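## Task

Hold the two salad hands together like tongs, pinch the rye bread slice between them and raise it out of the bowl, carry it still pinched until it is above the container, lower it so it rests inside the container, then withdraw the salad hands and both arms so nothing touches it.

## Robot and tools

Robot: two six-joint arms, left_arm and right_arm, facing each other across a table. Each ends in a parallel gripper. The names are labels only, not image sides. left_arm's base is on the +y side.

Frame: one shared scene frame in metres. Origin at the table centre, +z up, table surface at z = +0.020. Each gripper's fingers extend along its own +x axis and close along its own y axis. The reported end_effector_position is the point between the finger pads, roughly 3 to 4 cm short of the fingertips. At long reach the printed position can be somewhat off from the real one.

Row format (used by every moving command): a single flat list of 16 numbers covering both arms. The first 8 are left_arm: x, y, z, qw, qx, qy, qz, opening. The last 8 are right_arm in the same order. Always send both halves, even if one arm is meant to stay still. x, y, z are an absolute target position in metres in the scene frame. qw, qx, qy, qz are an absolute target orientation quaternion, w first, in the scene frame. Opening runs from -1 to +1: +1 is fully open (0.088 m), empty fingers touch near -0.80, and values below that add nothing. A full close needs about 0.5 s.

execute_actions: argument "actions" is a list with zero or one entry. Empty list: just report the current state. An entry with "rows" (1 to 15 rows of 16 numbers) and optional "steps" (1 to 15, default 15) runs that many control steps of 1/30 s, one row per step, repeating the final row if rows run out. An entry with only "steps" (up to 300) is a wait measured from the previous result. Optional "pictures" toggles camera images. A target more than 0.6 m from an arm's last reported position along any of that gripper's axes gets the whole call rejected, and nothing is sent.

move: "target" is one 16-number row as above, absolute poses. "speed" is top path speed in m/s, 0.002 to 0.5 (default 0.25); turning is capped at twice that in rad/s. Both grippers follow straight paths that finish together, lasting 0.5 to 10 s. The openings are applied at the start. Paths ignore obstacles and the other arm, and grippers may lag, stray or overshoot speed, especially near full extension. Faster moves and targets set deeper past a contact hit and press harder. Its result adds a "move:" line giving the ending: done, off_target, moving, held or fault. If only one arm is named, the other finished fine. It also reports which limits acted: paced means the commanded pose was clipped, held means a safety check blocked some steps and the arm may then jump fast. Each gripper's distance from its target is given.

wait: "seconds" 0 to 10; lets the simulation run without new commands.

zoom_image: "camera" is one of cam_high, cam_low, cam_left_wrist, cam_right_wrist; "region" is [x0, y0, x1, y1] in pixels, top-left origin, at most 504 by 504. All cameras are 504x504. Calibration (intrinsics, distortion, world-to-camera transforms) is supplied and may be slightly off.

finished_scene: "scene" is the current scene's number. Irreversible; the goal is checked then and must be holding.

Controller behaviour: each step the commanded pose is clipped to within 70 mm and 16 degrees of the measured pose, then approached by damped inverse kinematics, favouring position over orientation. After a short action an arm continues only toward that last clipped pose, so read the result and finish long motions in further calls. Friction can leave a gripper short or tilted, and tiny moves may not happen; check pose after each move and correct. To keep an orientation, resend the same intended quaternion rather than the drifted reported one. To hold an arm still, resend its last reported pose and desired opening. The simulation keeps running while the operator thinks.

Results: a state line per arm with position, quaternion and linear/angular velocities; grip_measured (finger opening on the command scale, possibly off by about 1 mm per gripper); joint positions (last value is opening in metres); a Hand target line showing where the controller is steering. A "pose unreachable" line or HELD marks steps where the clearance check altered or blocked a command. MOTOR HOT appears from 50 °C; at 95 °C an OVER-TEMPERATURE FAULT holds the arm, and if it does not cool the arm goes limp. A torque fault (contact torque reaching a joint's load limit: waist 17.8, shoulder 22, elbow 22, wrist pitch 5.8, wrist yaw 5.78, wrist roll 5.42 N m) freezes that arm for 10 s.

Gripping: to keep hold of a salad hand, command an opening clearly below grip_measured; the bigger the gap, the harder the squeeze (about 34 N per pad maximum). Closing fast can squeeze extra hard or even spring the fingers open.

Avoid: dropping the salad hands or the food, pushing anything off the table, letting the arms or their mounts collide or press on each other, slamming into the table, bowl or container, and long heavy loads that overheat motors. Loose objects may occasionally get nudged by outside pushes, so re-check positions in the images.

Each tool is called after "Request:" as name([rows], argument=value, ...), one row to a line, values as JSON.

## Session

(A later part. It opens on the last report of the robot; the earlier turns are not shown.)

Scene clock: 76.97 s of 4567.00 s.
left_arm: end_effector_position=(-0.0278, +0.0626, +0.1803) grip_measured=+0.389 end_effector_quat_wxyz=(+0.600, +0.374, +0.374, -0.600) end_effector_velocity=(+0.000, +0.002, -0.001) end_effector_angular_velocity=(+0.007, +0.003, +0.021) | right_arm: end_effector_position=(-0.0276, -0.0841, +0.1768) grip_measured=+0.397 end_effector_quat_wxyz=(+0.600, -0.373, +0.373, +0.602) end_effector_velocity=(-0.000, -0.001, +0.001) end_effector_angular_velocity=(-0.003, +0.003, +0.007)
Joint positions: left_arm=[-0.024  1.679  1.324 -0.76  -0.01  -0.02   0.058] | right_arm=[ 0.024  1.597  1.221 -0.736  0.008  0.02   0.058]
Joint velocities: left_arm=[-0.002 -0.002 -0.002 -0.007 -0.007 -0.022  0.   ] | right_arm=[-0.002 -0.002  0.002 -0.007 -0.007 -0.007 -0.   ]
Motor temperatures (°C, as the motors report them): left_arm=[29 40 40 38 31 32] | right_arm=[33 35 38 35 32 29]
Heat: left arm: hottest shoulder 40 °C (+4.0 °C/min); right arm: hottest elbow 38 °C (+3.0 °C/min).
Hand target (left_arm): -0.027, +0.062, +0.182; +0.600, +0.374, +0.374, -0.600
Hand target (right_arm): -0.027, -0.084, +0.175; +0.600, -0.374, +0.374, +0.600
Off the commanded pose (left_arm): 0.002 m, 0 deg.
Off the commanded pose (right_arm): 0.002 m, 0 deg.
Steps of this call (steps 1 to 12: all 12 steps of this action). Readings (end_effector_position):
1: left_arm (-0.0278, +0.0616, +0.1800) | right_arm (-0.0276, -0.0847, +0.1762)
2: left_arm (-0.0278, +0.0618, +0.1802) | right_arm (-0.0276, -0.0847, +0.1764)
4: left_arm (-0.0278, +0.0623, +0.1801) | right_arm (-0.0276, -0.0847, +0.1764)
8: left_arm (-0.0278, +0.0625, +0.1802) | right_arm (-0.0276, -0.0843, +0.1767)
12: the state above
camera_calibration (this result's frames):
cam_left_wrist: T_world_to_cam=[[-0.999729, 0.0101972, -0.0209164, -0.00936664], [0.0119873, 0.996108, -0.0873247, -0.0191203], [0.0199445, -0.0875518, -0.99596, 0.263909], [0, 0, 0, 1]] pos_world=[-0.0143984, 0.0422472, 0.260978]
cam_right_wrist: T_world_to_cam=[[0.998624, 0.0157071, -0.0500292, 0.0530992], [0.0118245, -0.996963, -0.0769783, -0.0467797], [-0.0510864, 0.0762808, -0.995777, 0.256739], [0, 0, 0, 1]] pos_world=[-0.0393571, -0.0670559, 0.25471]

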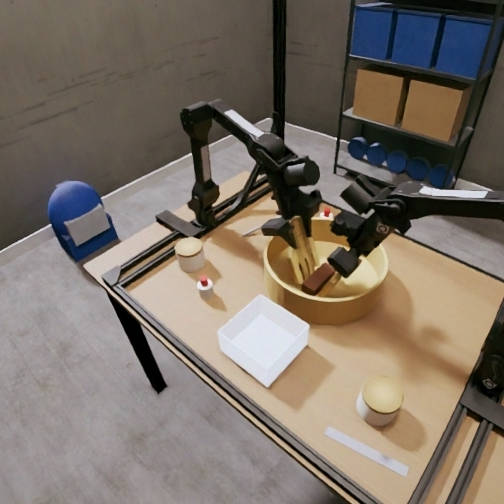

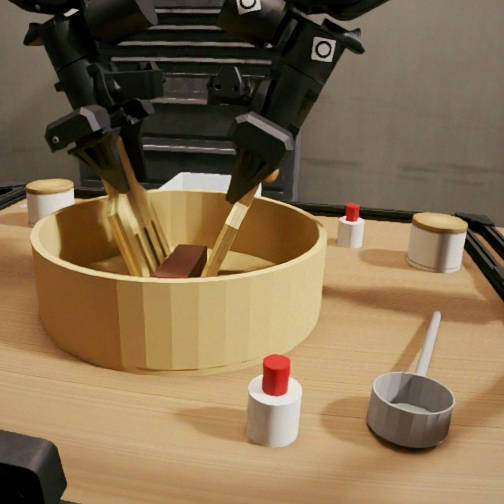

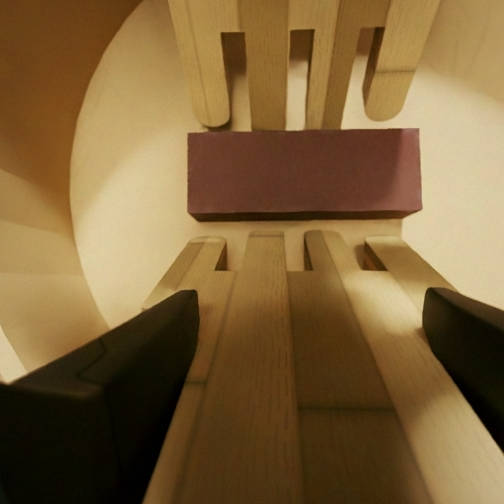

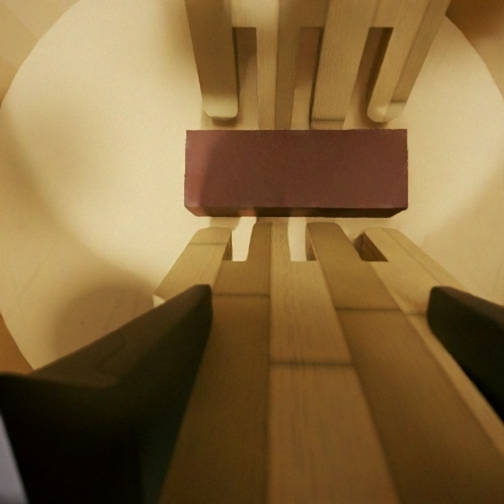

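Deep grip now. Squeeze harder and lift.

Request:
execute_actions([
  {"rows":[[-0.027,0.046,0.184,0.6,0.374,0.374,-0.6,-1,-0.027,-0.071,0.181,0.6,-0.374,0.374,0.6,-1]],"steps":15},
], pictures=false)

Request:
execute_actions([
  {"rows":[[-0.027,0.043,0.197,0.603,0.369,0.369,-0.603,-1,-0.027,-0.068,0.195,0.603,-0.369,0.369,0.603,-1]],"steps":12},
], pictures=false)

Request:
execute_actions([
  {"rows":[[-0.027,0.042,0.211,0.603,0.369,0.369,-0.603,-1,-0.027,-0.067,0.209,0.603,-0.369,0.369,0.603,-1]],"steps":12},
])

Scene clock: 78.03 s of 4567.00 s.
left_arm: end_effector_position=(-0.0279, +0.0518, +0.1827) grip_measured=+0.389 end_effector_quat_wxyz=(+0.598, +0.377, +0.377, -0.598) end_effector_velocity=(+0.002, -0.002, -0.001) end_effector_angular_velocity=(+0.007, -0.011, +0.027) | right_arm: end_effector_position=(-0.0278, -0.0761, +0.1797) grip_measured=+0.397 end_effector_quat_wxyz=(+0.598, -0.377, +0.377, +0.599) end_effector_velocity=(-0.000, -0.001, -0.001) end_effector_angular_velocity=(-0.007, +0.010, -0.006)
Joint positions: left_arm=[-0.023  1.725  1.39  -0.79  -0.011 -0.02   0.058] | right_arm=[ 0.024  1.634  1.276 -0.766  0.008  0.02   0.058]
Joint velocities: left_arm=[-0.002  0.012  0.012 -0.007 -0.022 -0.022 -0.   ] | right_arm=[-0.002  0.002  0.002 -0.007 -0.007  0.007 -0.   ]
Motor temperatures (°C, as the motors report them): left_arm=[29 40 40 38 31 32] | right_arm=[33 35 38 35 32 29]
Heat: left arm: hottest shoulder 40 °C (+3.0 °C/min); right arm: hottest elbow 38 °C (+2.0 °C/min).
Hand target (left_arm): -0.027, +0.046, +0.184; +0.600, +0.374, +0.374, -0.600
Hand target (right_arm): -0.027, -0.071, +0.181; +0.600, -0.374, +0.374, +0.600
Off the commanded pose (left_arm): 0.006 m, 1 deg.
Off the commanded pose (right_arm): 0.005 m, 1 deg.
Steps of this call (steps 1 to 17: nothing new was sent; steps 18 to 32: all 15 steps of this action). Readings (end_effector_position):
18: left_arm (-0.0278, +0.0623, +0.1809) | right_arm (-0.0276, -0.0830, +0.1782)
19: left_arm (-0.0279, +0.0600, +0.1814) | right_arm (-0.0277, -0.0810, +0.1787)
21: left_arm (-0.0279, +0.0560, +0.1815) | right_arm (-0.0278, -0.0782, +0.1790)
25: left_arm (-0.0280, +0.0535, +0.1823) | right_arm (-0.0278, -0.0770, +0.1793)
32: the state above

Scene clock: 78.43 s of 4567.00 s.
left_arm: end_effector_position=(-0.0278, +0.0493, +0.1897) grip_measured=+0.389 end_effector_quat_wxyz=(+0.598, +0.377, +0.377, -0.598) end_effector_velocity=(+0.004, -0.008, +0.009) end_effector_angular_velocity=(-0.042, -0.016, +0.019) | right_arm: end_effector_position=(-0.0279, -0.0736, +0.1881) grip_measured=+0.397 end_effector_quat_wxyz=(+0.598, -0.376, +0.376, +0.600) end_effector_velocity=(-0.002, +0.001, +0.004) end_effector_angular_velocity=(+0.007, +0.017, +0.014)
Joint positions: left_arm=[-0.023  1.732  1.425 -0.818 -0.011 -0.02   0.058] | right_arm=[ 0.024  1.639  1.314 -0.797  0.008  0.02   0.058]
Joint velocities: left_arm=[ 0.002 -0.002  0.017  0.022 -0.022 -0.007 -0.   ] | right_arm=[-0.002 -0.002  0.012 -0.007 -0.022 -0.007  0.   ]
Motor temperatures (°C, as the motors report them): left_arm=[29 40 40 38 31 32] | right_arm=[33 35 38 35 32 29]
Heat: left arm: hottest shoulder 40 °C (+3.0 °C/min); right arm: hottest elbow 38 °C (+2.0 °C/min).
Hand target (left_arm): -0.027, +0.043, +0.197; +0.603, +0.369, +0.369, -0.603
Hand target (right_arm): -0.027, -0.068, +0.195; +0.603, -0.369, +0.369, +0.603
Off the commanded pose (left_arm): 0.010 m, 1 deg.
Off the commanded pose (right_arm): 0.009 m, 1 deg.
Steps of this call (steps 1 to 12: all 12 steps of this action). Readings (end_effector_position):
1: left_arm (-0.0279, +0.0513, +0.1840) | right_arm (-0.0279, -0.0756, +0.1811)
2: left_arm (-0.0279, +0.0507, +0.1847) | right_arm (-0.0279, -0.0753, +0.1820)
4: left_arm (-0.0279, +0.0502, +0.1861) | right_arm (-0.0279, -0.0749, +0.1839)
8: left_arm (-0.0279, +0.0497, +0.1887) | right_arm (-0.0279, -0.0739, +0.1870)
12: the state above

Scene clock: 78.83 s of 4567.00 s.
left_arm: end_effector_position=(-0.0278, +0.0471, +0.2035) grip_measured=+0.389 end_effector_quat_wxyz=(+0.599, +0.376, +0.376, -0.599) end_effector_velocity=(-0.002, -0.001, +0.008) end_effector_angular_velocity=(-0.007, +0.004, -0.012) | right_arm: end_effector_position=(-0.0279, -0.0715, +0.2021) grip_measured=+0.397 end_effector_quat_wxyz=(+0.598, -0.376, +0.376, +0.600) end_effector_velocity=(-0.000, -0.004, +0.003) end_effector_angular_velocity=(-0.017, -0.003, +0.021)
Joint positions: left_arm=[-0.023  1.736  1.485 -0.871 -0.011 -0.02   0.058] | right_arm=[ 0.024  1.642  1.373 -0.85   0.008  0.02   0.058]
Joint velocities: left_arm=[-0.002 -0.002  0.027 -0.022  0.007  0.007  0.   ] | right_arm=[-0.002 -0.002  0.017 -0.037 -0.007 -0.022 -0.   ]
Motor temperatures (°C, as the motors report them): left_arm=[29 40 40 38 31 32] | right_arm=[33 35 38 35 32 29]
Heat: left arm: hottest shoulder 40 °C (+3.0 °C/min); right arm: hottest elbow 38 °C (+2.0 °C/min).
Hand target (left_arm): -0.027, +0.042, +0.211; +0.603, +0.369, +0.369, -0.603
Hand target (right_arm): -0.027, -0.067, +0.209; +0.603, -0.369, +0.369, +0.603
Off the commanded pose (left_arm): 0.009 m, 1 deg.
Off the commanded pose (right_arm): 0.008 m, 1 deg.
Steps of this call (steps 1 to 12: all 12 steps of this action). Readings (end_effector_position):
1: left_arm (-0.0278, +0.0490, +0.1916) | right_arm (-0.0279, -0.0734, +0.1900)
2: left_arm (-0.0278, +0.0485, +0.1936) | right_arm (-0.0279, -0.0732, +0.1919)
4: left_arm (-0.0278, +0.0483, +0.1978) | right_arm (-0.0279, -0.0730, +0.1961)
8: left_arm (-0.0278, +0.0474, +0.2020) | right_arm (-0.0279, -0.0716, +0.2009)
12: the state above
camera_calibration (this result's frames):
cam_left_wrist: T_world_to_cam=[[-0.999721, 0.00975636, -0.0215179, -0.00857515], [0.0114591, 0.99669, -0.0804848, -0.00312271], [0.0206615, -0.0807089, -0.996524, 0.285547], [0, 0, 0, 1]] pos_world=[-0.0144368, 0.0262422, 0.284118]
cam_right_wrist: T_world_to_cam=[[0.998634, 0.0153067, -0.0499633, 0.0544291], [0.0118384, -0.997547, -0.0689893, -0.0339092], [-0.0508967, 0.0683035, -0.996365, 0.280601], [0, 0, 0, 1]] pos_world=[-0.0396717, -0.0538252, 0.279961]

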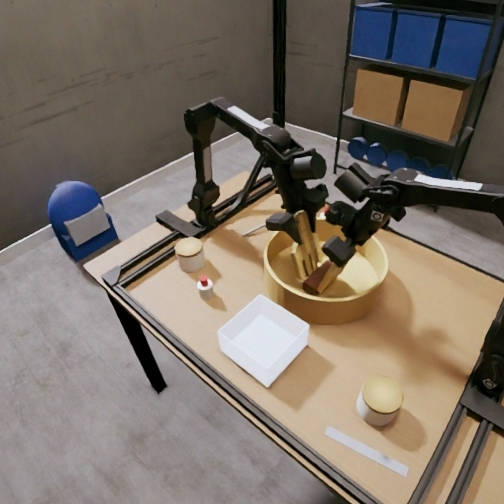

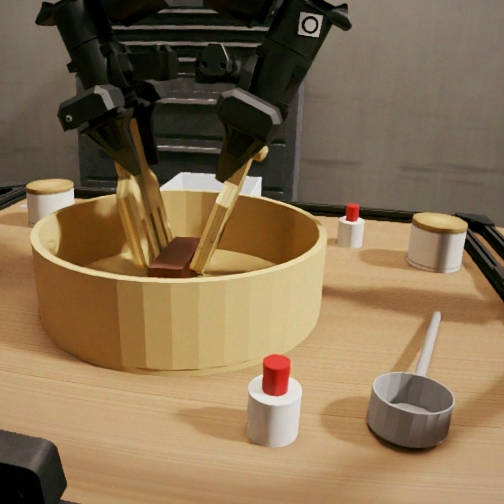

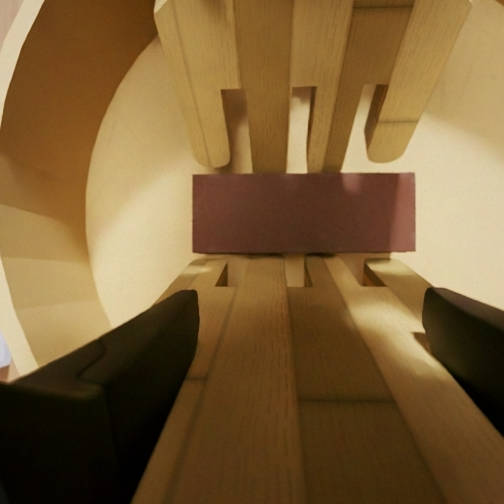

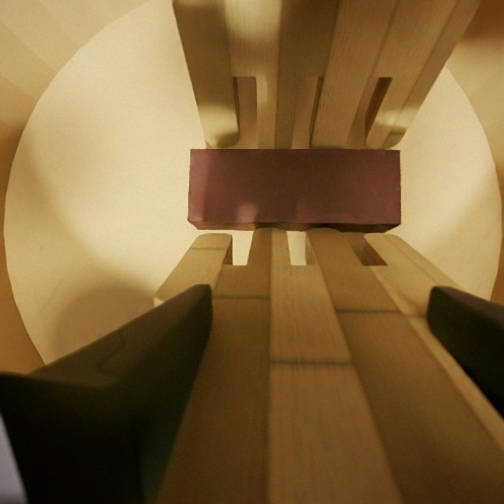

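Request:
execute_actions([
  {"rows":[[-0.027,0.042,0.224,0.607,0.363,0.363,-0.607,-1,-0.027,-0.067,0.222,0.606,-0.364,0.364,0.606,-1]],"steps":12},
], pictures=false)

Request:
execute_actions([
  {"rows":[[-0.027,0.042,0.238,0.61,0.357,0.357,-0.61,-1,-0.027,-0.067,0.236,0.608,-0.361,0.361,0.608,-1]],"steps":12},
])

Scene clock: 80.10 s of 4567.00 s.
left_arm: end_effector_position=(-0.0278, +0.0462, +0.2110) grip_measured=+0.390 end_effector_quat_wxyz=(+0.600, +0.375, +0.374, -0.600) end_effector_velocity=(+0.000, +0.002, +0.003) end_effector_angular_velocity=(+0.007, -0.004, +0.007) | right_arm: end_effector_position=(-0.0278, -0.0708, +0.2110) grip_measured=+0.397 end_effector_quat_wxyz=(+0.599, -0.374, +0.374, +0.601) end_effector_velocity=(+0.002, -0.001, +0.001) end_effector_angular_velocity=(-0.003, +0.003, +0.002)
Joint positions: left_arm=[-0.023  1.736  1.513 -0.893 -0.011 -0.02   0.058] | right_arm=[ 0.023  1.642  1.406 -0.88   0.008  0.02   0.058]
Joint velocities: left_arm=[-0.002 -0.002  0.012 -0.022 -0.007 -0.007 -0.   ] | right_arm=[-0.007 -0.002  0.002 -0.007 -0.007 -0.007  0.   ]
Motor temperatures (°C, as the motors report them): left_arm=[29 40 41 38 31 32] | right_arm=[33 35 38 35 32 29]
Heat: left arm: hottest elbow 41 °C (+4.1 °C/min); right arm: hottest elbow 38 °C (+2.0 °C/min).
Hand target (left_arm): -0.027, +0.042, +0.224; +0.607, +0.363, +0.363, -0.607
Hand target (right_arm): -0.027, -0.067, +0.222; +0.606, -0.364, +0.364, +0.606
Off the commanded pose (left_arm): 0.014 m, 2 deg.
Off the commanded pose (right_arm): 0.012 m, 2 deg.
Steps of this call (steps 1 to 26: nothing new was sent; steps 27 to 38: all 12 steps of this action). Readings (end_effector_position):
27: left_arm (-0.0278, +0.0463, +0.2061) | right_arm (-0.0278, -0.0710, +0.2046)
28: left_arm (-0.0278, +0.0462, +0.2072) | right_arm (-0.0278, -0.0711, +0.2058)
30: left_arm (-0.0278, +0.0464, +0.2090) | right_arm (-0.0278, -0.0712, +0.2079)
34: left_arm (-0.0278, +0.0463, +0.2103) | right_arm (-0.0278, -0.0706, +0.2105)
38: the state above

Scene clock: 80.50 s of 4567.00 s.
left_arm: end_effector_position=(-0.0278, +0.0461, +0.2222) grip_measured=+0.390 end_effector_quat_wxyz=(+0.602, +0.372, +0.371, -0.602) end_effector_velocity=(+0.002, +0.001, +0.005) end_effector_angular_velocity=(+0.002, +0.003, +0.025) | right_arm: end_effector_position=(-0.0278, -0.0706, +0.2254) grip_measured=+0.397 end_effector_quat_wxyz=(+0.601, -0.371, +0.371, +0.603) end_effector_velocity=(-0.000, -0.002, +0.003) end_effector_angular_velocity=(-0.007, +0.010, -0.006)
Joint positions: left_arm=[-0.023  1.73   1.546 -0.922 -0.011 -0.02   0.058] | right_arm=[ 0.023  1.636  1.452 -0.921  0.008  0.02   0.058]
Joint velocities: left_arm=[ 0.002 -0.002  0.017 -0.022 -0.007 -0.022 -0.   ] | right_arm=[-0.002 -0.002  0.012 -0.022 -0.007  0.007 -0.   ]
Motor temperatures (°C, as the motors report them): left_arm=[29 40 41 38 31 32] | right_arm=[33 35 38 35 32 29]
Heat: left arm: hottest elbow 41 °C (+4.0 °C/min); right arm: hottest elbow 38 °C (+2.0 °C/min).
Hand target (left_arm): -0.027, +0.042, +0.238; +0.610, +0.357, +0.357, -0.610
Hand target (right_arm): -0.027, -0.067, +0.236; +0.608, -0.361, +0.361, +0.608
Off the commanded pose (left_arm): 0.016 m, 3 deg.
Off the commanded pose (right_arm): 0.011 m, 2 deg.
Steps of this call (steps 1 to 12: all 12 steps of this action). Readings (end_effector_position):
1: left_arm (-0.0278, +0.0458, +0.2126) | right_arm (-0.0278, -0.0706, +0.2129)
2: left_arm (-0.0278, +0.0457, +0.2143) | right_arm (-0.0278, -0.0709, +0.2148)
4: left_arm (-0.0278, +0.0462, +0.2177) | right_arm (-0.0278, -0.0712, +0.2189)
8: left_arm (-0.0278, +0.0464, +0.2214) | right_arm (-0.0278, -0.0706, +0.2246)
12: the state above
camera_calibration (this result's frames):
cam_left_wrist: T_world_to_cam=[[-0.999729, 0.00942153, -0.0213087, -0.008217], [0.0114274, 0.99531, -0.096063, 0.00290166], [0.0203037, -0.0962804, -0.995147, 0.304514], [0, 0, 0, 1]] pos_world=[-0.0144307, 0.0265081, 0.30314]
cam_right_wrist: T_world_to_cam=[[0.998622, 0.0156889, -0.0500861, 0.055505], [0.0114305, -0.996383, -0.0842022, -0.0278257], [-0.051226, 0.0835137, -0.995189, 0.304486], [0, 0, 0, 1]] pos_world=[-0.0395128, -0.0540246, 0.303458]

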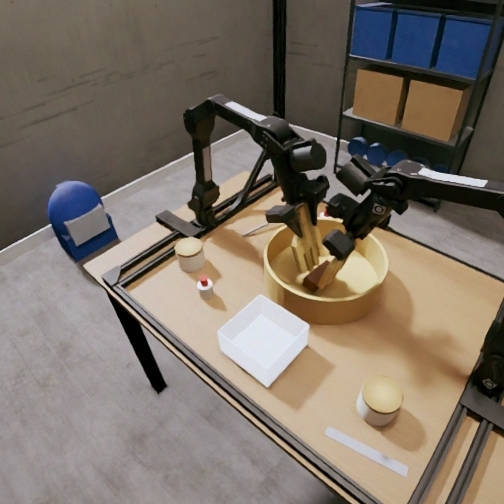

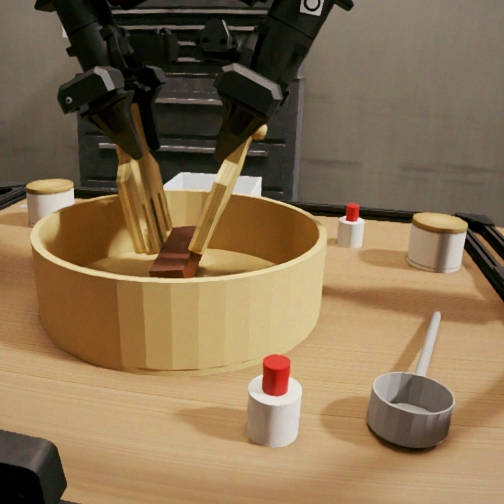

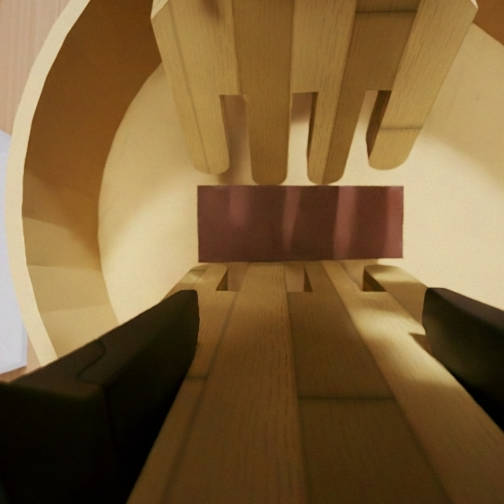

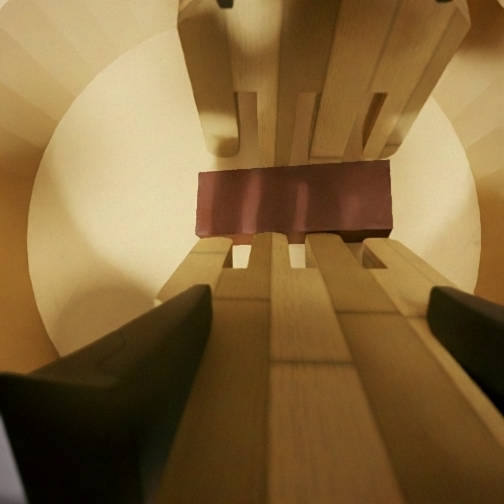

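Request:
move(target=[-0.031,0.066,0.21,0.619,0.342,0.342,-0.619,-1,-0.031,-0.085,0.205,0.6,-0.374,0.374,0.6,-1], speed=0.05)

Request:
move(target=[-0.031,0.066,0.175,0.619,0.342,0.342,-0.619,-1,-0.031,-0.085,0.172,0.6,-0.374,0.374,0.6,-1], speed=0.07)

Scene clock: 82.40 s of 4567.00 s.
left_arm: end_effector_position=(-0.0306, +0.0642, +0.2067) grip_measured=+0.390 end_effector_quat_wxyz=(+0.615, +0.346, +0.347, -0.618) end_effector_velocity=(-0.002, +0.005, -0.003) end_effector_angular_velocity=(+0.003, +0.018, +0.013) | right_arm: end_effector_position=(-0.0304, -0.0840, +0.2027) grip_measured=+0.397 end_effector_quat_wxyz=(+0.597, -0.377, +0.378, +0.599) end_effector_velocity=(-0.001, -0.001, +0.002) end_effector_angular_velocity=(+0.012, +0.023, -0.004)
Joint positions: left_arm=[-0.032  1.601  1.308 -0.73  -0.012 -0.027  0.058] | right_arm=[ 0.033  1.6    1.333 -0.859  0.012  0.03   0.058]
Joint velocities: left_arm=[-0.002 -0.017 -0.027  0.007  0.007 -0.022 -0.   ] | right_arm=[-0.007 -0.012 -0.007  0.007 -0.022  0.007  0.   ]
Motor temperatures (°C, as the motors report them): left_arm=[29 41 41 39 31 32] | right_arm=[33 35 38 35 32 29]
Heat: left arm: hottest shoulder 41 °C (+4.0 °C/min); right arm: hottest elbow 38 °C (+2.0 °C/min).
Hand target (left_arm): -0.031, +0.066, +0.210; +0.619, +0.342, +0.342, -0.619
Hand target (right_arm): -0.031, -0.085, +0.205; +0.600, -0.374, +0.374, +0.600
Off the commanded pose (left_arm): 0.004 m, 1 deg.
Off the commanded pose (right_arm): 0.003 m, 1 deg.
move: done
camera_calibration (this result's frames):
cam_left_wrist: T_world_to_cam=[[-0.999786, 0.0101478, -0.0180442, -0.012248], [0.0132007, 0.983928, -0.178074, 0.00116007], [0.0159472, -0.178274, -0.983852, 0.293652], [0, 0, 0, 1]] pos_world=[-0.0169436, 0.0513334, 0.288895]
cam_right_wrist: T_world_to_cam=[[0.998624, 0.0138938, -0.0505647, 0.0571968], [0.0107149, -0.997981, -0.0626055, -0.047665], [-0.0513324, 0.0619776, -0.996757, 0.281386], [0, 0, 0, 1]] pos_world=[-0.0421631, -0.0658031, 0.280382]

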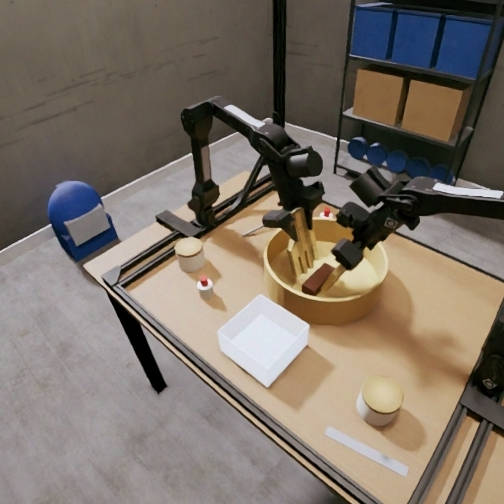

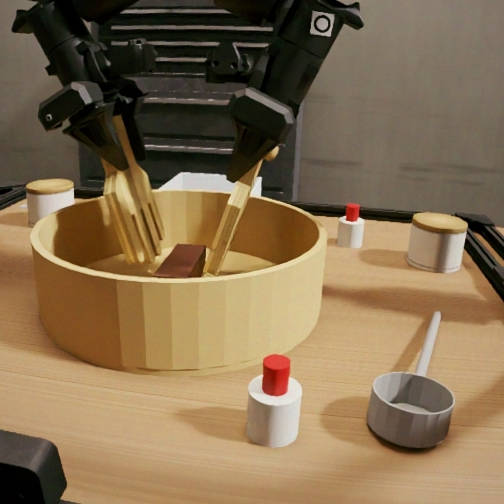

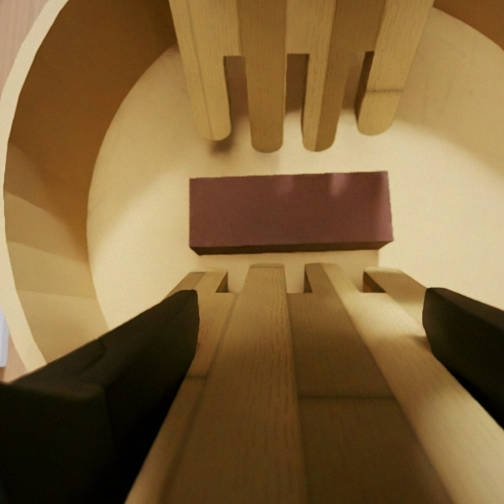

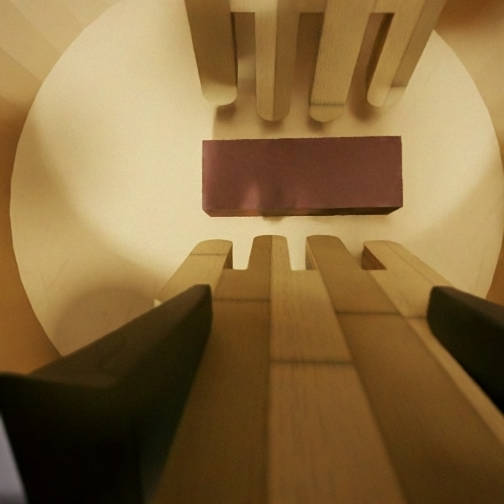

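Scene clock: 83.20 s of 4567.00 s.
left_arm: end_effector_position=(-0.0307, +0.0631, +0.1804) grip_measured=+0.390 end_effector_quat_wxyz=(+0.619, +0.338, +0.339, -0.622) end_effector_velocity=(+0.002, -0.002, -0.003) end_effector_angular_velocity=(-0.018, -0.014, +0.016) | right_arm: end_effector_position=(-0.0305, -0.0819, +0.1788) grip_measured=+0.397 end_effector_quat_wxyz=(+0.602, -0.369, +0.370, +0.604) end_effector_velocity=(-0.000, +0.000, -0.001) end_effector_angular_velocity=(+0.012, +0.004, +0.007)
Joint positions: left_arm=[-0.032  1.601  1.191 -0.589 -0.013 -0.027  0.058] | right_arm=[ 0.033  1.596  1.224 -0.728  0.012  0.03   0.058]
Joint velocities: left_arm=[-0.002 -0.002 -0.022  0.037 -0.022 -0.007 -0.   ] | right_arm=[-0.002 -0.007 -0.017  0.022 -0.007 -0.007 -0.   ]
Motor temperatures (°C, as the motors report them): left_arm=[29 41 41 39 31 32] | right_arm=[33 35 38 35 32 29]
Heat: left arm: hottest shoulder 41 °C (+4.1 °C/min); right arm: hottest elbow 38 °C (+2.0 °C/min).
Hand target (left_arm): -0.031, +0.066, +0.175; +0.619, +0.342, +0.342, -0.619
Hand target (right_arm): -0.031, -0.085, +0.172; +0.600, -0.374, +0.374, +0.600
Off the commanded pose (left_arm): 0.006 m, 1 deg.
Off the commanded pose (right_arm): 0.007 m, 1 deg.
move: done
camera_calibration (this result's frames):
cam_left_wrist: T_world_to_cam=[[-0.999798, 0.00883436, -0.0180611, -0.0126406], [0.0123033, 0.979296, -0.202059, 0.00219733], [0.0159021, -0.20224, -0.979207, 0.268227], [0, 0, 0, 1]] pos_world=[-0.0169304, 0.052206, 0.262865]
cam_right_wrist: T_world_to_cam=[[0.99858, 0.0152305, -0.0510469, 0.0562232], [0.0106493, -0.995989, -0.0888445, -0.0421799], [-0.0521953, 0.0881747, -0.994737, 0.259187], [0, 0, 0, 1]] pos_world=[-0.0421658, -0.0657207, 0.256945]

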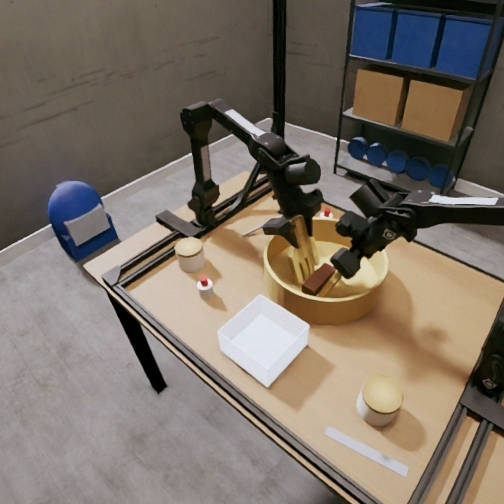

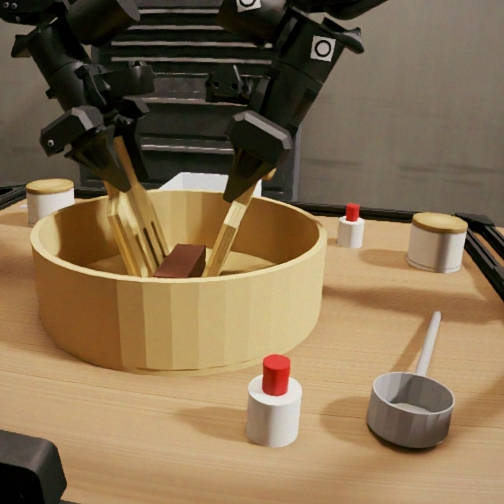

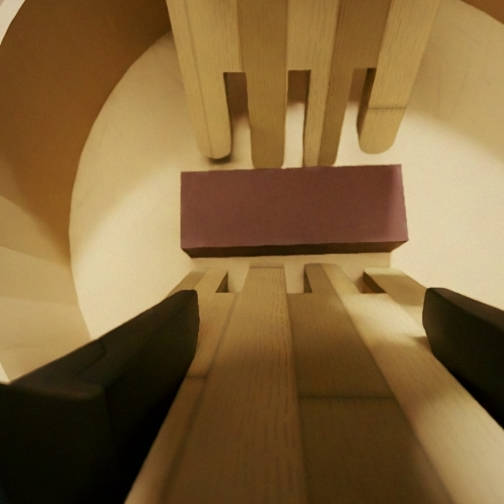

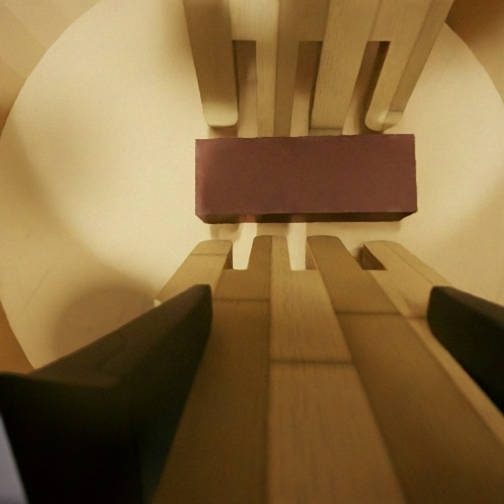

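Request:
execute_actions([
  {"rows":[[-0.031,0.054,0.165,0.59,0.39,0.39,-0.59,0.39,-0.031,-0.08,0.178,0.6,-0.374,0.374,0.6,-1]],"steps":15},
], pictures=false)

Request:
execute_actions([
  {"rows":[[-0.031,0.054,0.165,0.59,0.39,0.39,-0.59,0.391,-0.031,-0.08,0.178,0.6,-0.374,0.374,0.6,-1]],"steps":12},
])

Scene clock: 84.20 s of 4567.00 s.
left_arm: end_effector_position=(-0.0312, +0.0536, +0.1791) grip_measured=+0.392 end_effector_quat_wxyz=(+0.598, +0.376, +0.377, -0.599) end_effector_velocity=(-0.002, -0.000, -0.001) end_effector_angular_velocity=(+0.037, +0.015, +0.014) | right_arm: end_effector_position=(-0.0307, -0.0808, +0.1801) grip_measured=+0.397 end_effector_quat_wxyz=(+0.601, -0.370, +0.371, +0.603) end_effector_velocity=(+0.002, -0.002, -0.000) end_effector_angular_velocity=(-0.017, -0.010, +0.001)
Joint positions: left_arm=[-0.033  1.719  1.367 -0.772 -0.013 -0.029  0.058] | right_arm=[ 0.033  1.603  1.238 -0.739  0.012  0.03   0.058]
Joint velocities: left_arm=[-0.002  0.027  0.042 -0.051  0.007 -0.022  0.001] | right_arm=[-0.002  0.002  0.007 -0.022  0.007 -0.007  0.   ]
Motor temperatures (°C, as the motors report them): left_arm=[29 41 41 39 31 32] | right_arm=[33 35 38 35 32 29]
Heat: left arm: hottest shoulder 41 °C (+4.1 °C/min); right arm: hottest elbow 38 °C (+2.0 °C/min).
Hand target (left_arm): -0.031, +0.054, +0.165; +0.590, +0.390, +0.390, -0.590
Hand target (right_arm): -0.031, -0.080, +0.178; +0.600, -0.374, +0.374, +0.600
Off the commanded pose (left_arm): 0.014 m, 3 deg.
Off the commanded pose (right_arm): 0.002 m, 1 deg.
Steps of this call (steps 1 to 15: nothing new was sent; steps 16 to 30: all 15 steps of this action). Readings (end_effector_position):
16: left_arm (-0.0306, +0.0628, +0.1796) | right_arm (-0.0305, -0.0816, +0.1790)
17: left_arm (-0.0307, +0.0609, +0.1800) | right_arm (-0.0307, -0.0814, +0.1796)
19: left_arm (-0.0308, +0.0571, +0.1806) | right_arm (-0.0307, -0.0812, +0.1799)
23: left_arm (-0.0309, +0.0530, +0.1812) | right_arm (-0.0307, -0.0809, +0.1800)
30: the state above

Scene clock: 84.60 s of 4567.00 s.
left_arm: end_effector_position=(-0.0322, +0.0541, +0.1769) grip_measured=+0.393 end_effector_quat_wxyz=(+0.595, +0.379, +0.381, -0.598) end_effector_velocity=(-0.013, -0.003, -0.027) end_effector_angular_velocity=(+0.068, +0.061, -0.029) | right_arm: end_effector_position=(-0.0307, -0.0809, +0.1801) grip_measured=+0.397 end_effector_quat_wxyz=(+0.601, -0.371, +0.372, +0.603) end_effector_velocity=(-0.002, -0.002, -0.002) end_effector_angular_velocity=(-0.012, -0.004, +0.025)
Joint positions: left_arm=[-0.033  1.726  1.371 -0.78  -0.008 -0.03   0.058] | right_arm=[ 0.033  1.603  1.238 -0.74   0.012  0.03   0.058]
Joint velocities: left_arm=[-0.007  0.071 -0.002  0.007  0.066 -0.007  0.   ] | right_arm=[ 0.002  0.002 -0.002 -0.007 -0.007 -0.022 -0.   ]
Motor temperatures (°C, as the motors report them): left_arm=[29 41 41 39 31 32] | right_arm=[33 35 38 35 32 29]
Heat: left arm: hottest shoulder 41 °C (+4.0 °C/min); right arm: hottest elbow 38 °C (+2.0 °C/min).
Hand target (left_arm): -0.031, +0.055, +0.165; +0.590, +0.390, +0.390, -0.590
Hand target (right_arm): -0.031, -0.080, +0.178; +0.600, -0.374, +0.374, +0.600
Off the commanded pose (left_arm): 0.012 m, 2 deg.
Off the commanded pose (right_arm): 0.002 m, 1 deg.
Steps of this call (steps 1 to 12: all 12 steps of this action). Readings (end_effector_position):
1: left_arm (-0.0312, +0.0534, +0.1792) | right_arm (-0.0307, -0.0807, +0.1801)
2: left_arm (-0.0312, +0.0534, +0.1792) | right_arm (-0.0307, -0.0808, +0.1801)
4: left_arm (-0.0312, +0.0534, +0.1792) | right_arm (-0.0307, -0.0808, +0.1801)
8: left_arm (-0.0314, +0.0537, +0.1791) | right_arm (-0.0307, -0.0808, +0.1801)
12: the state above
camera_calibration (this result's frames):
cam_left_wrist: T_world_to_cam=[[-0.999809, 0.0124622, -0.0150647, -0.0149058], [0.0134635, 0.997574, -0.0683015, -0.0142612], [0.0141769, -0.0684913, -0.997551, 0.25899], [0, 0, 0, 1]] pos_world=[-0.0183826, 0.032151, 0.257158]
cam_right_wrist: T_world_to_cam=[[0.998583, 0.0153392, -0.0509519, 0.0564444], [0.0110445, -0.996444, -0.083525, -0.0420326], [-0.052052, 0.0828439, -0.995202, 0.260069], [0, 0, 0, 1]] pos_world=[-0.0423631, -0.0642941, 0.258186]

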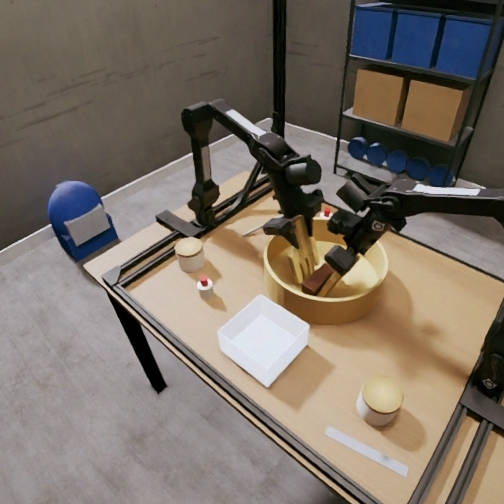

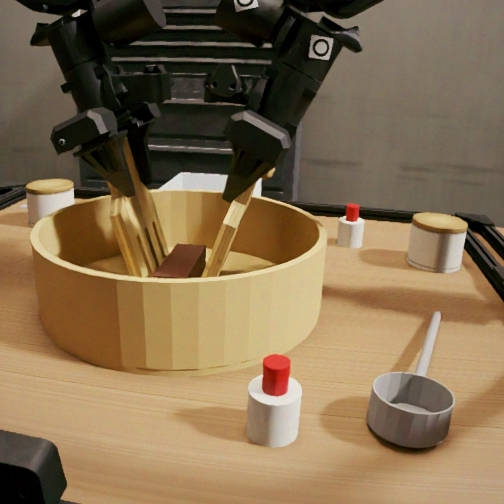

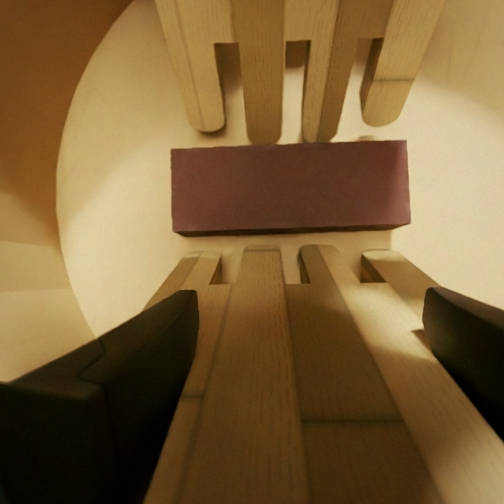

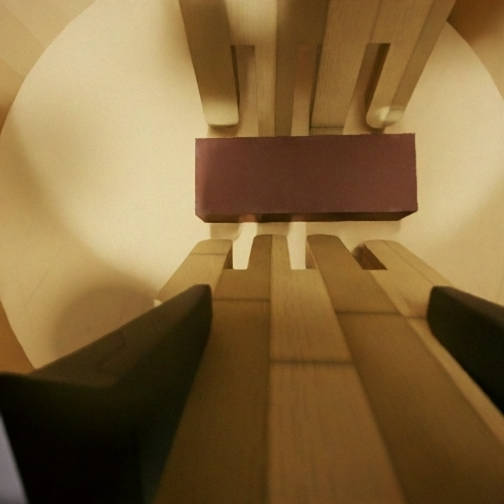

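Request:
execute_actions([
  {"rows":[[-0.031,0.05,0.165,0.59,0.39,0.39,-0.59,0.391,-0.031,-0.08,0.178,0.6,-0.374,0.374,0.6,-1]],"steps":10},
], pictures=false)

Request:
execute_actions([
  {"rows":[[-0.031,0.05,0.168,0.59,0.39,0.39,-0.59,-1,-0.031,-0.08,0.178,0.6,-0.374,0.374,0.6,-1]],"steps":10},
])

Scene clock: 85.47 s of 4567.00 s.
left_arm: end_effector_position=(-0.0317, +0.0518, +0.1717) grip_measured=+0.393 end_effector_quat_wxyz=(+0.593, +0.384, +0.385, -0.594) end_effector_velocity=(+0.002, +0.001, -0.017) end_effector_angular_velocity=(+0.051, -0.025, -0.000) | right_arm: end_effector_position=(-0.0307, -0.0810, +0.1800) grip_measured=+0.397 end_effector_quat_wxyz=(+0.601, -0.371, +0.372, +0.603) end_effector_velocity=(+0.004, -0.003, -0.001) end_effector_angular_velocity=(-0.007, -0.004, -0.017)
Joint positions: left_arm=[-0.033  1.748  1.382 -0.784 -0.012 -0.03   0.058] | right_arm=[ 0.033  1.603  1.238 -0.741  0.012  0.03   0.058]
Joint velocities: left_arm=[-0.002  0.042 -0.002 -0.007 -0.022  0.007 -0.   ] | right_arm=[-0.007 -0.007 -0.007 -0.007  0.007  0.007 -0.   ]
Motor temperatures (°C, as the motors report them): left_arm=[29 41 41 39 31 32] | right_arm=[33 35 38 35 32 29]
Heat: left arm: hottest shoulder 41 °C (+4.0 °C/min); right arm: hottest elbow 38 °C (+2.0 °C/min).
Hand target (left_arm): -0.031, +0.050, +0.165; +0.590, +0.390, +0.390, -0.590
Hand target (right_arm): -0.031, -0.080, +0.178; +0.600, -0.374, +0.374, +0.600
Off the commanded pose (left_arm): 0.007 m, 1 deg.
Off the commanded pose (right_arm): 0.002 m, 1 deg.
Steps of this call (steps 1 to 16: nothing new was sent; steps 17 to 26: all 10 steps of this action). Readings (end_effector_position):
17: left_arm (-0.0321, +0.0538, +0.1750) | right_arm (-0.0307, -0.0810, +0.1800)
18: left_arm (-0.0320, +0.0533, +0.1751) | right_arm (-0.0307, -0.0810, +0.1800)
20: left_arm (-0.0321, +0.0523, +0.1744) | right_arm (-0.0307, -0.0810, +0.1800)
24: left_arm (-0.0318, +0.0517, +0.1727) | right_arm (-0.0307, -0.0810, +0.1800)
26: the state above

Scene clock: 85.80 s of 4567.00 s.
left_arm: end_effector_position=(-0.0317, +0.0513, +0.1720) grip_measured=+0.390 end_effector_quat_wxyz=(+0.592, +0.386, +0.386, -0.593) end_effector_velocity=(+0.000, +0.001, +0.001) end_effector_angular_velocity=(+0.002, -0.010, -0.006) | right_arm: end_effector_position=(-0.0307, -0.0811, +0.1800) grip_measured=+0.397 end_effector_quat_wxyz=(+0.601, -0.371, +0.372, +0.602) end_effector_velocity=(-0.002, -0.000, -0.001) end_effector_angular_velocity=(+0.002, +0.003, +0.012)
Joint positions: left_arm=[-0.033  1.753  1.39  -0.792 -0.012 -0.03   0.058] | right_arm=[ 0.033  1.603  1.238 -0.742  0.012  0.03   0.058]
Joint velocities: left_arm=[-0.002 -0.002  0.002 -0.007 -0.007  0.007 -0.   ] | right_arm=[ 0.002 -0.002 -0.007  0.007 -0.007 -0.007 -0.   ]
Motor temperatures (°C, as the motors report them): left_arm=[29 41 41 39 31 32] | right_arm=[33 35 38 35 32 29]
Heat: left arm: hottest shoulder 41 °C (+4.0 °C/min); right arm: hottest elbow 38 °C (+2.0 °C/min).
Hand target (left_arm): -0.031, +0.050, +0.168; +0.590, +0.390, +0.390, -0.590
Hand target (right_arm): -0.031, -0.080, +0.178; +0.600, -0.374, +0.374, +0.600
Off the commanded pose (left_arm): 0.004 m, 1 deg.
Off the commanded pose (right_arm): 0.002 m, 1 deg.
Steps of this call (steps 1 to 10: all 10 steps of this action). Readings (end_effector_position):
1: left_arm (-0.0317, +0.0517, +0.1717) | right_arm (-0.0307, -0.0810, +0.1800)
2: left_arm (-0.0317, +0.0516, +0.1718) | right_arm (-0.0307, -0.0810, +0.1800)
4: left_arm (-0.0317, +0.0514, +0.1720) | right_arm (-0.0307, -0.0811, +0.1800)
8: left_arm (-0.0317, +0.0513, +0.1719) | right_arm (-0.0307, -0.0811, +0.1800)
10: the state above
camera_calibration (this result's frames):
cam_left_wrist: T_world_to_cam=[[-0.999757, 0.0112192, -0.0189614, -0.0137277], [0.0121291, 0.998746, -0.048574, -0.015306], [0.0183926, -0.0487922, -0.99864, 0.253237], [0, 0, 0, 1]] pos_world=[-0.0181964, 0.0277968, 0.251888]
cam_right_wrist: T_world_to_cam=[[0.998585, 0.0152809, -0.0509314, 0.0564263], [0.0110477, -0.996539, -0.0823848, -0.0424772], [-0.052014, 0.0817056, -0.995298, 0.259902], [0, 0, 0, 1]] pos_world=[-0.0423586, -0.0644279, 0.258055]

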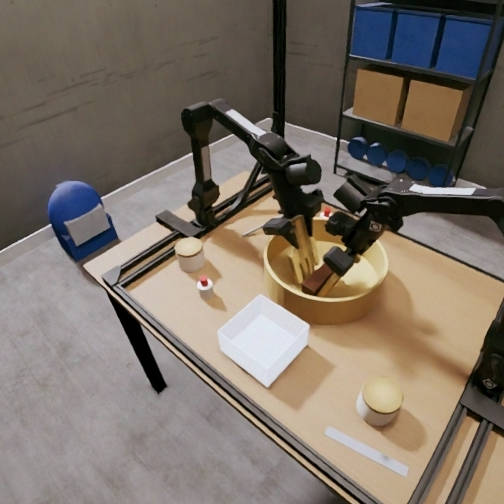

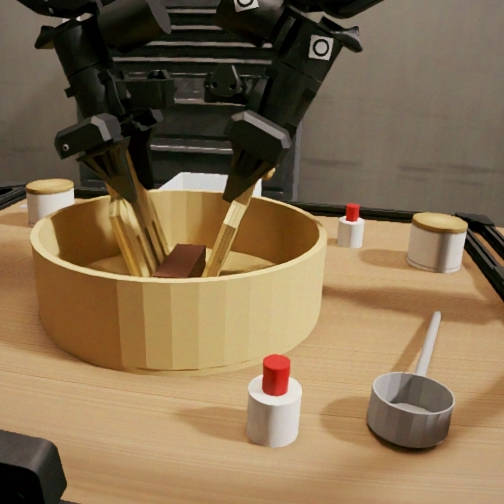

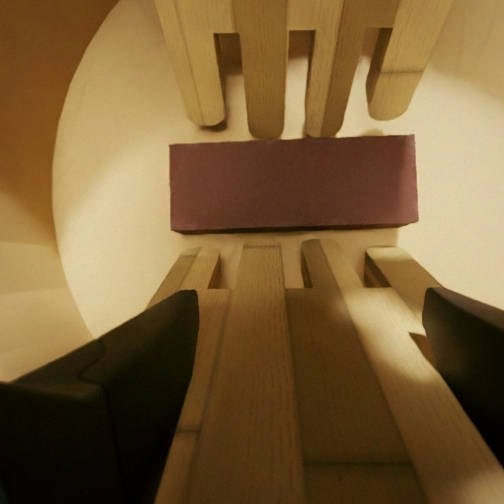

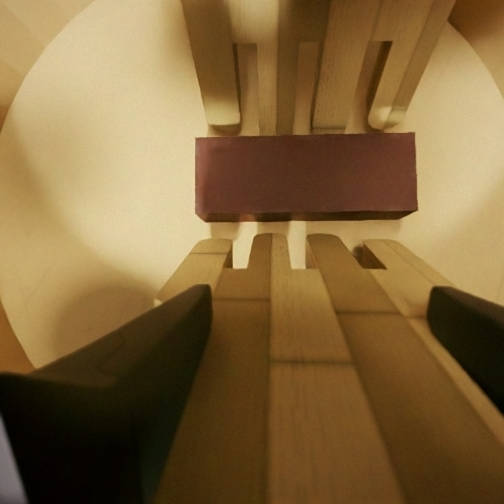

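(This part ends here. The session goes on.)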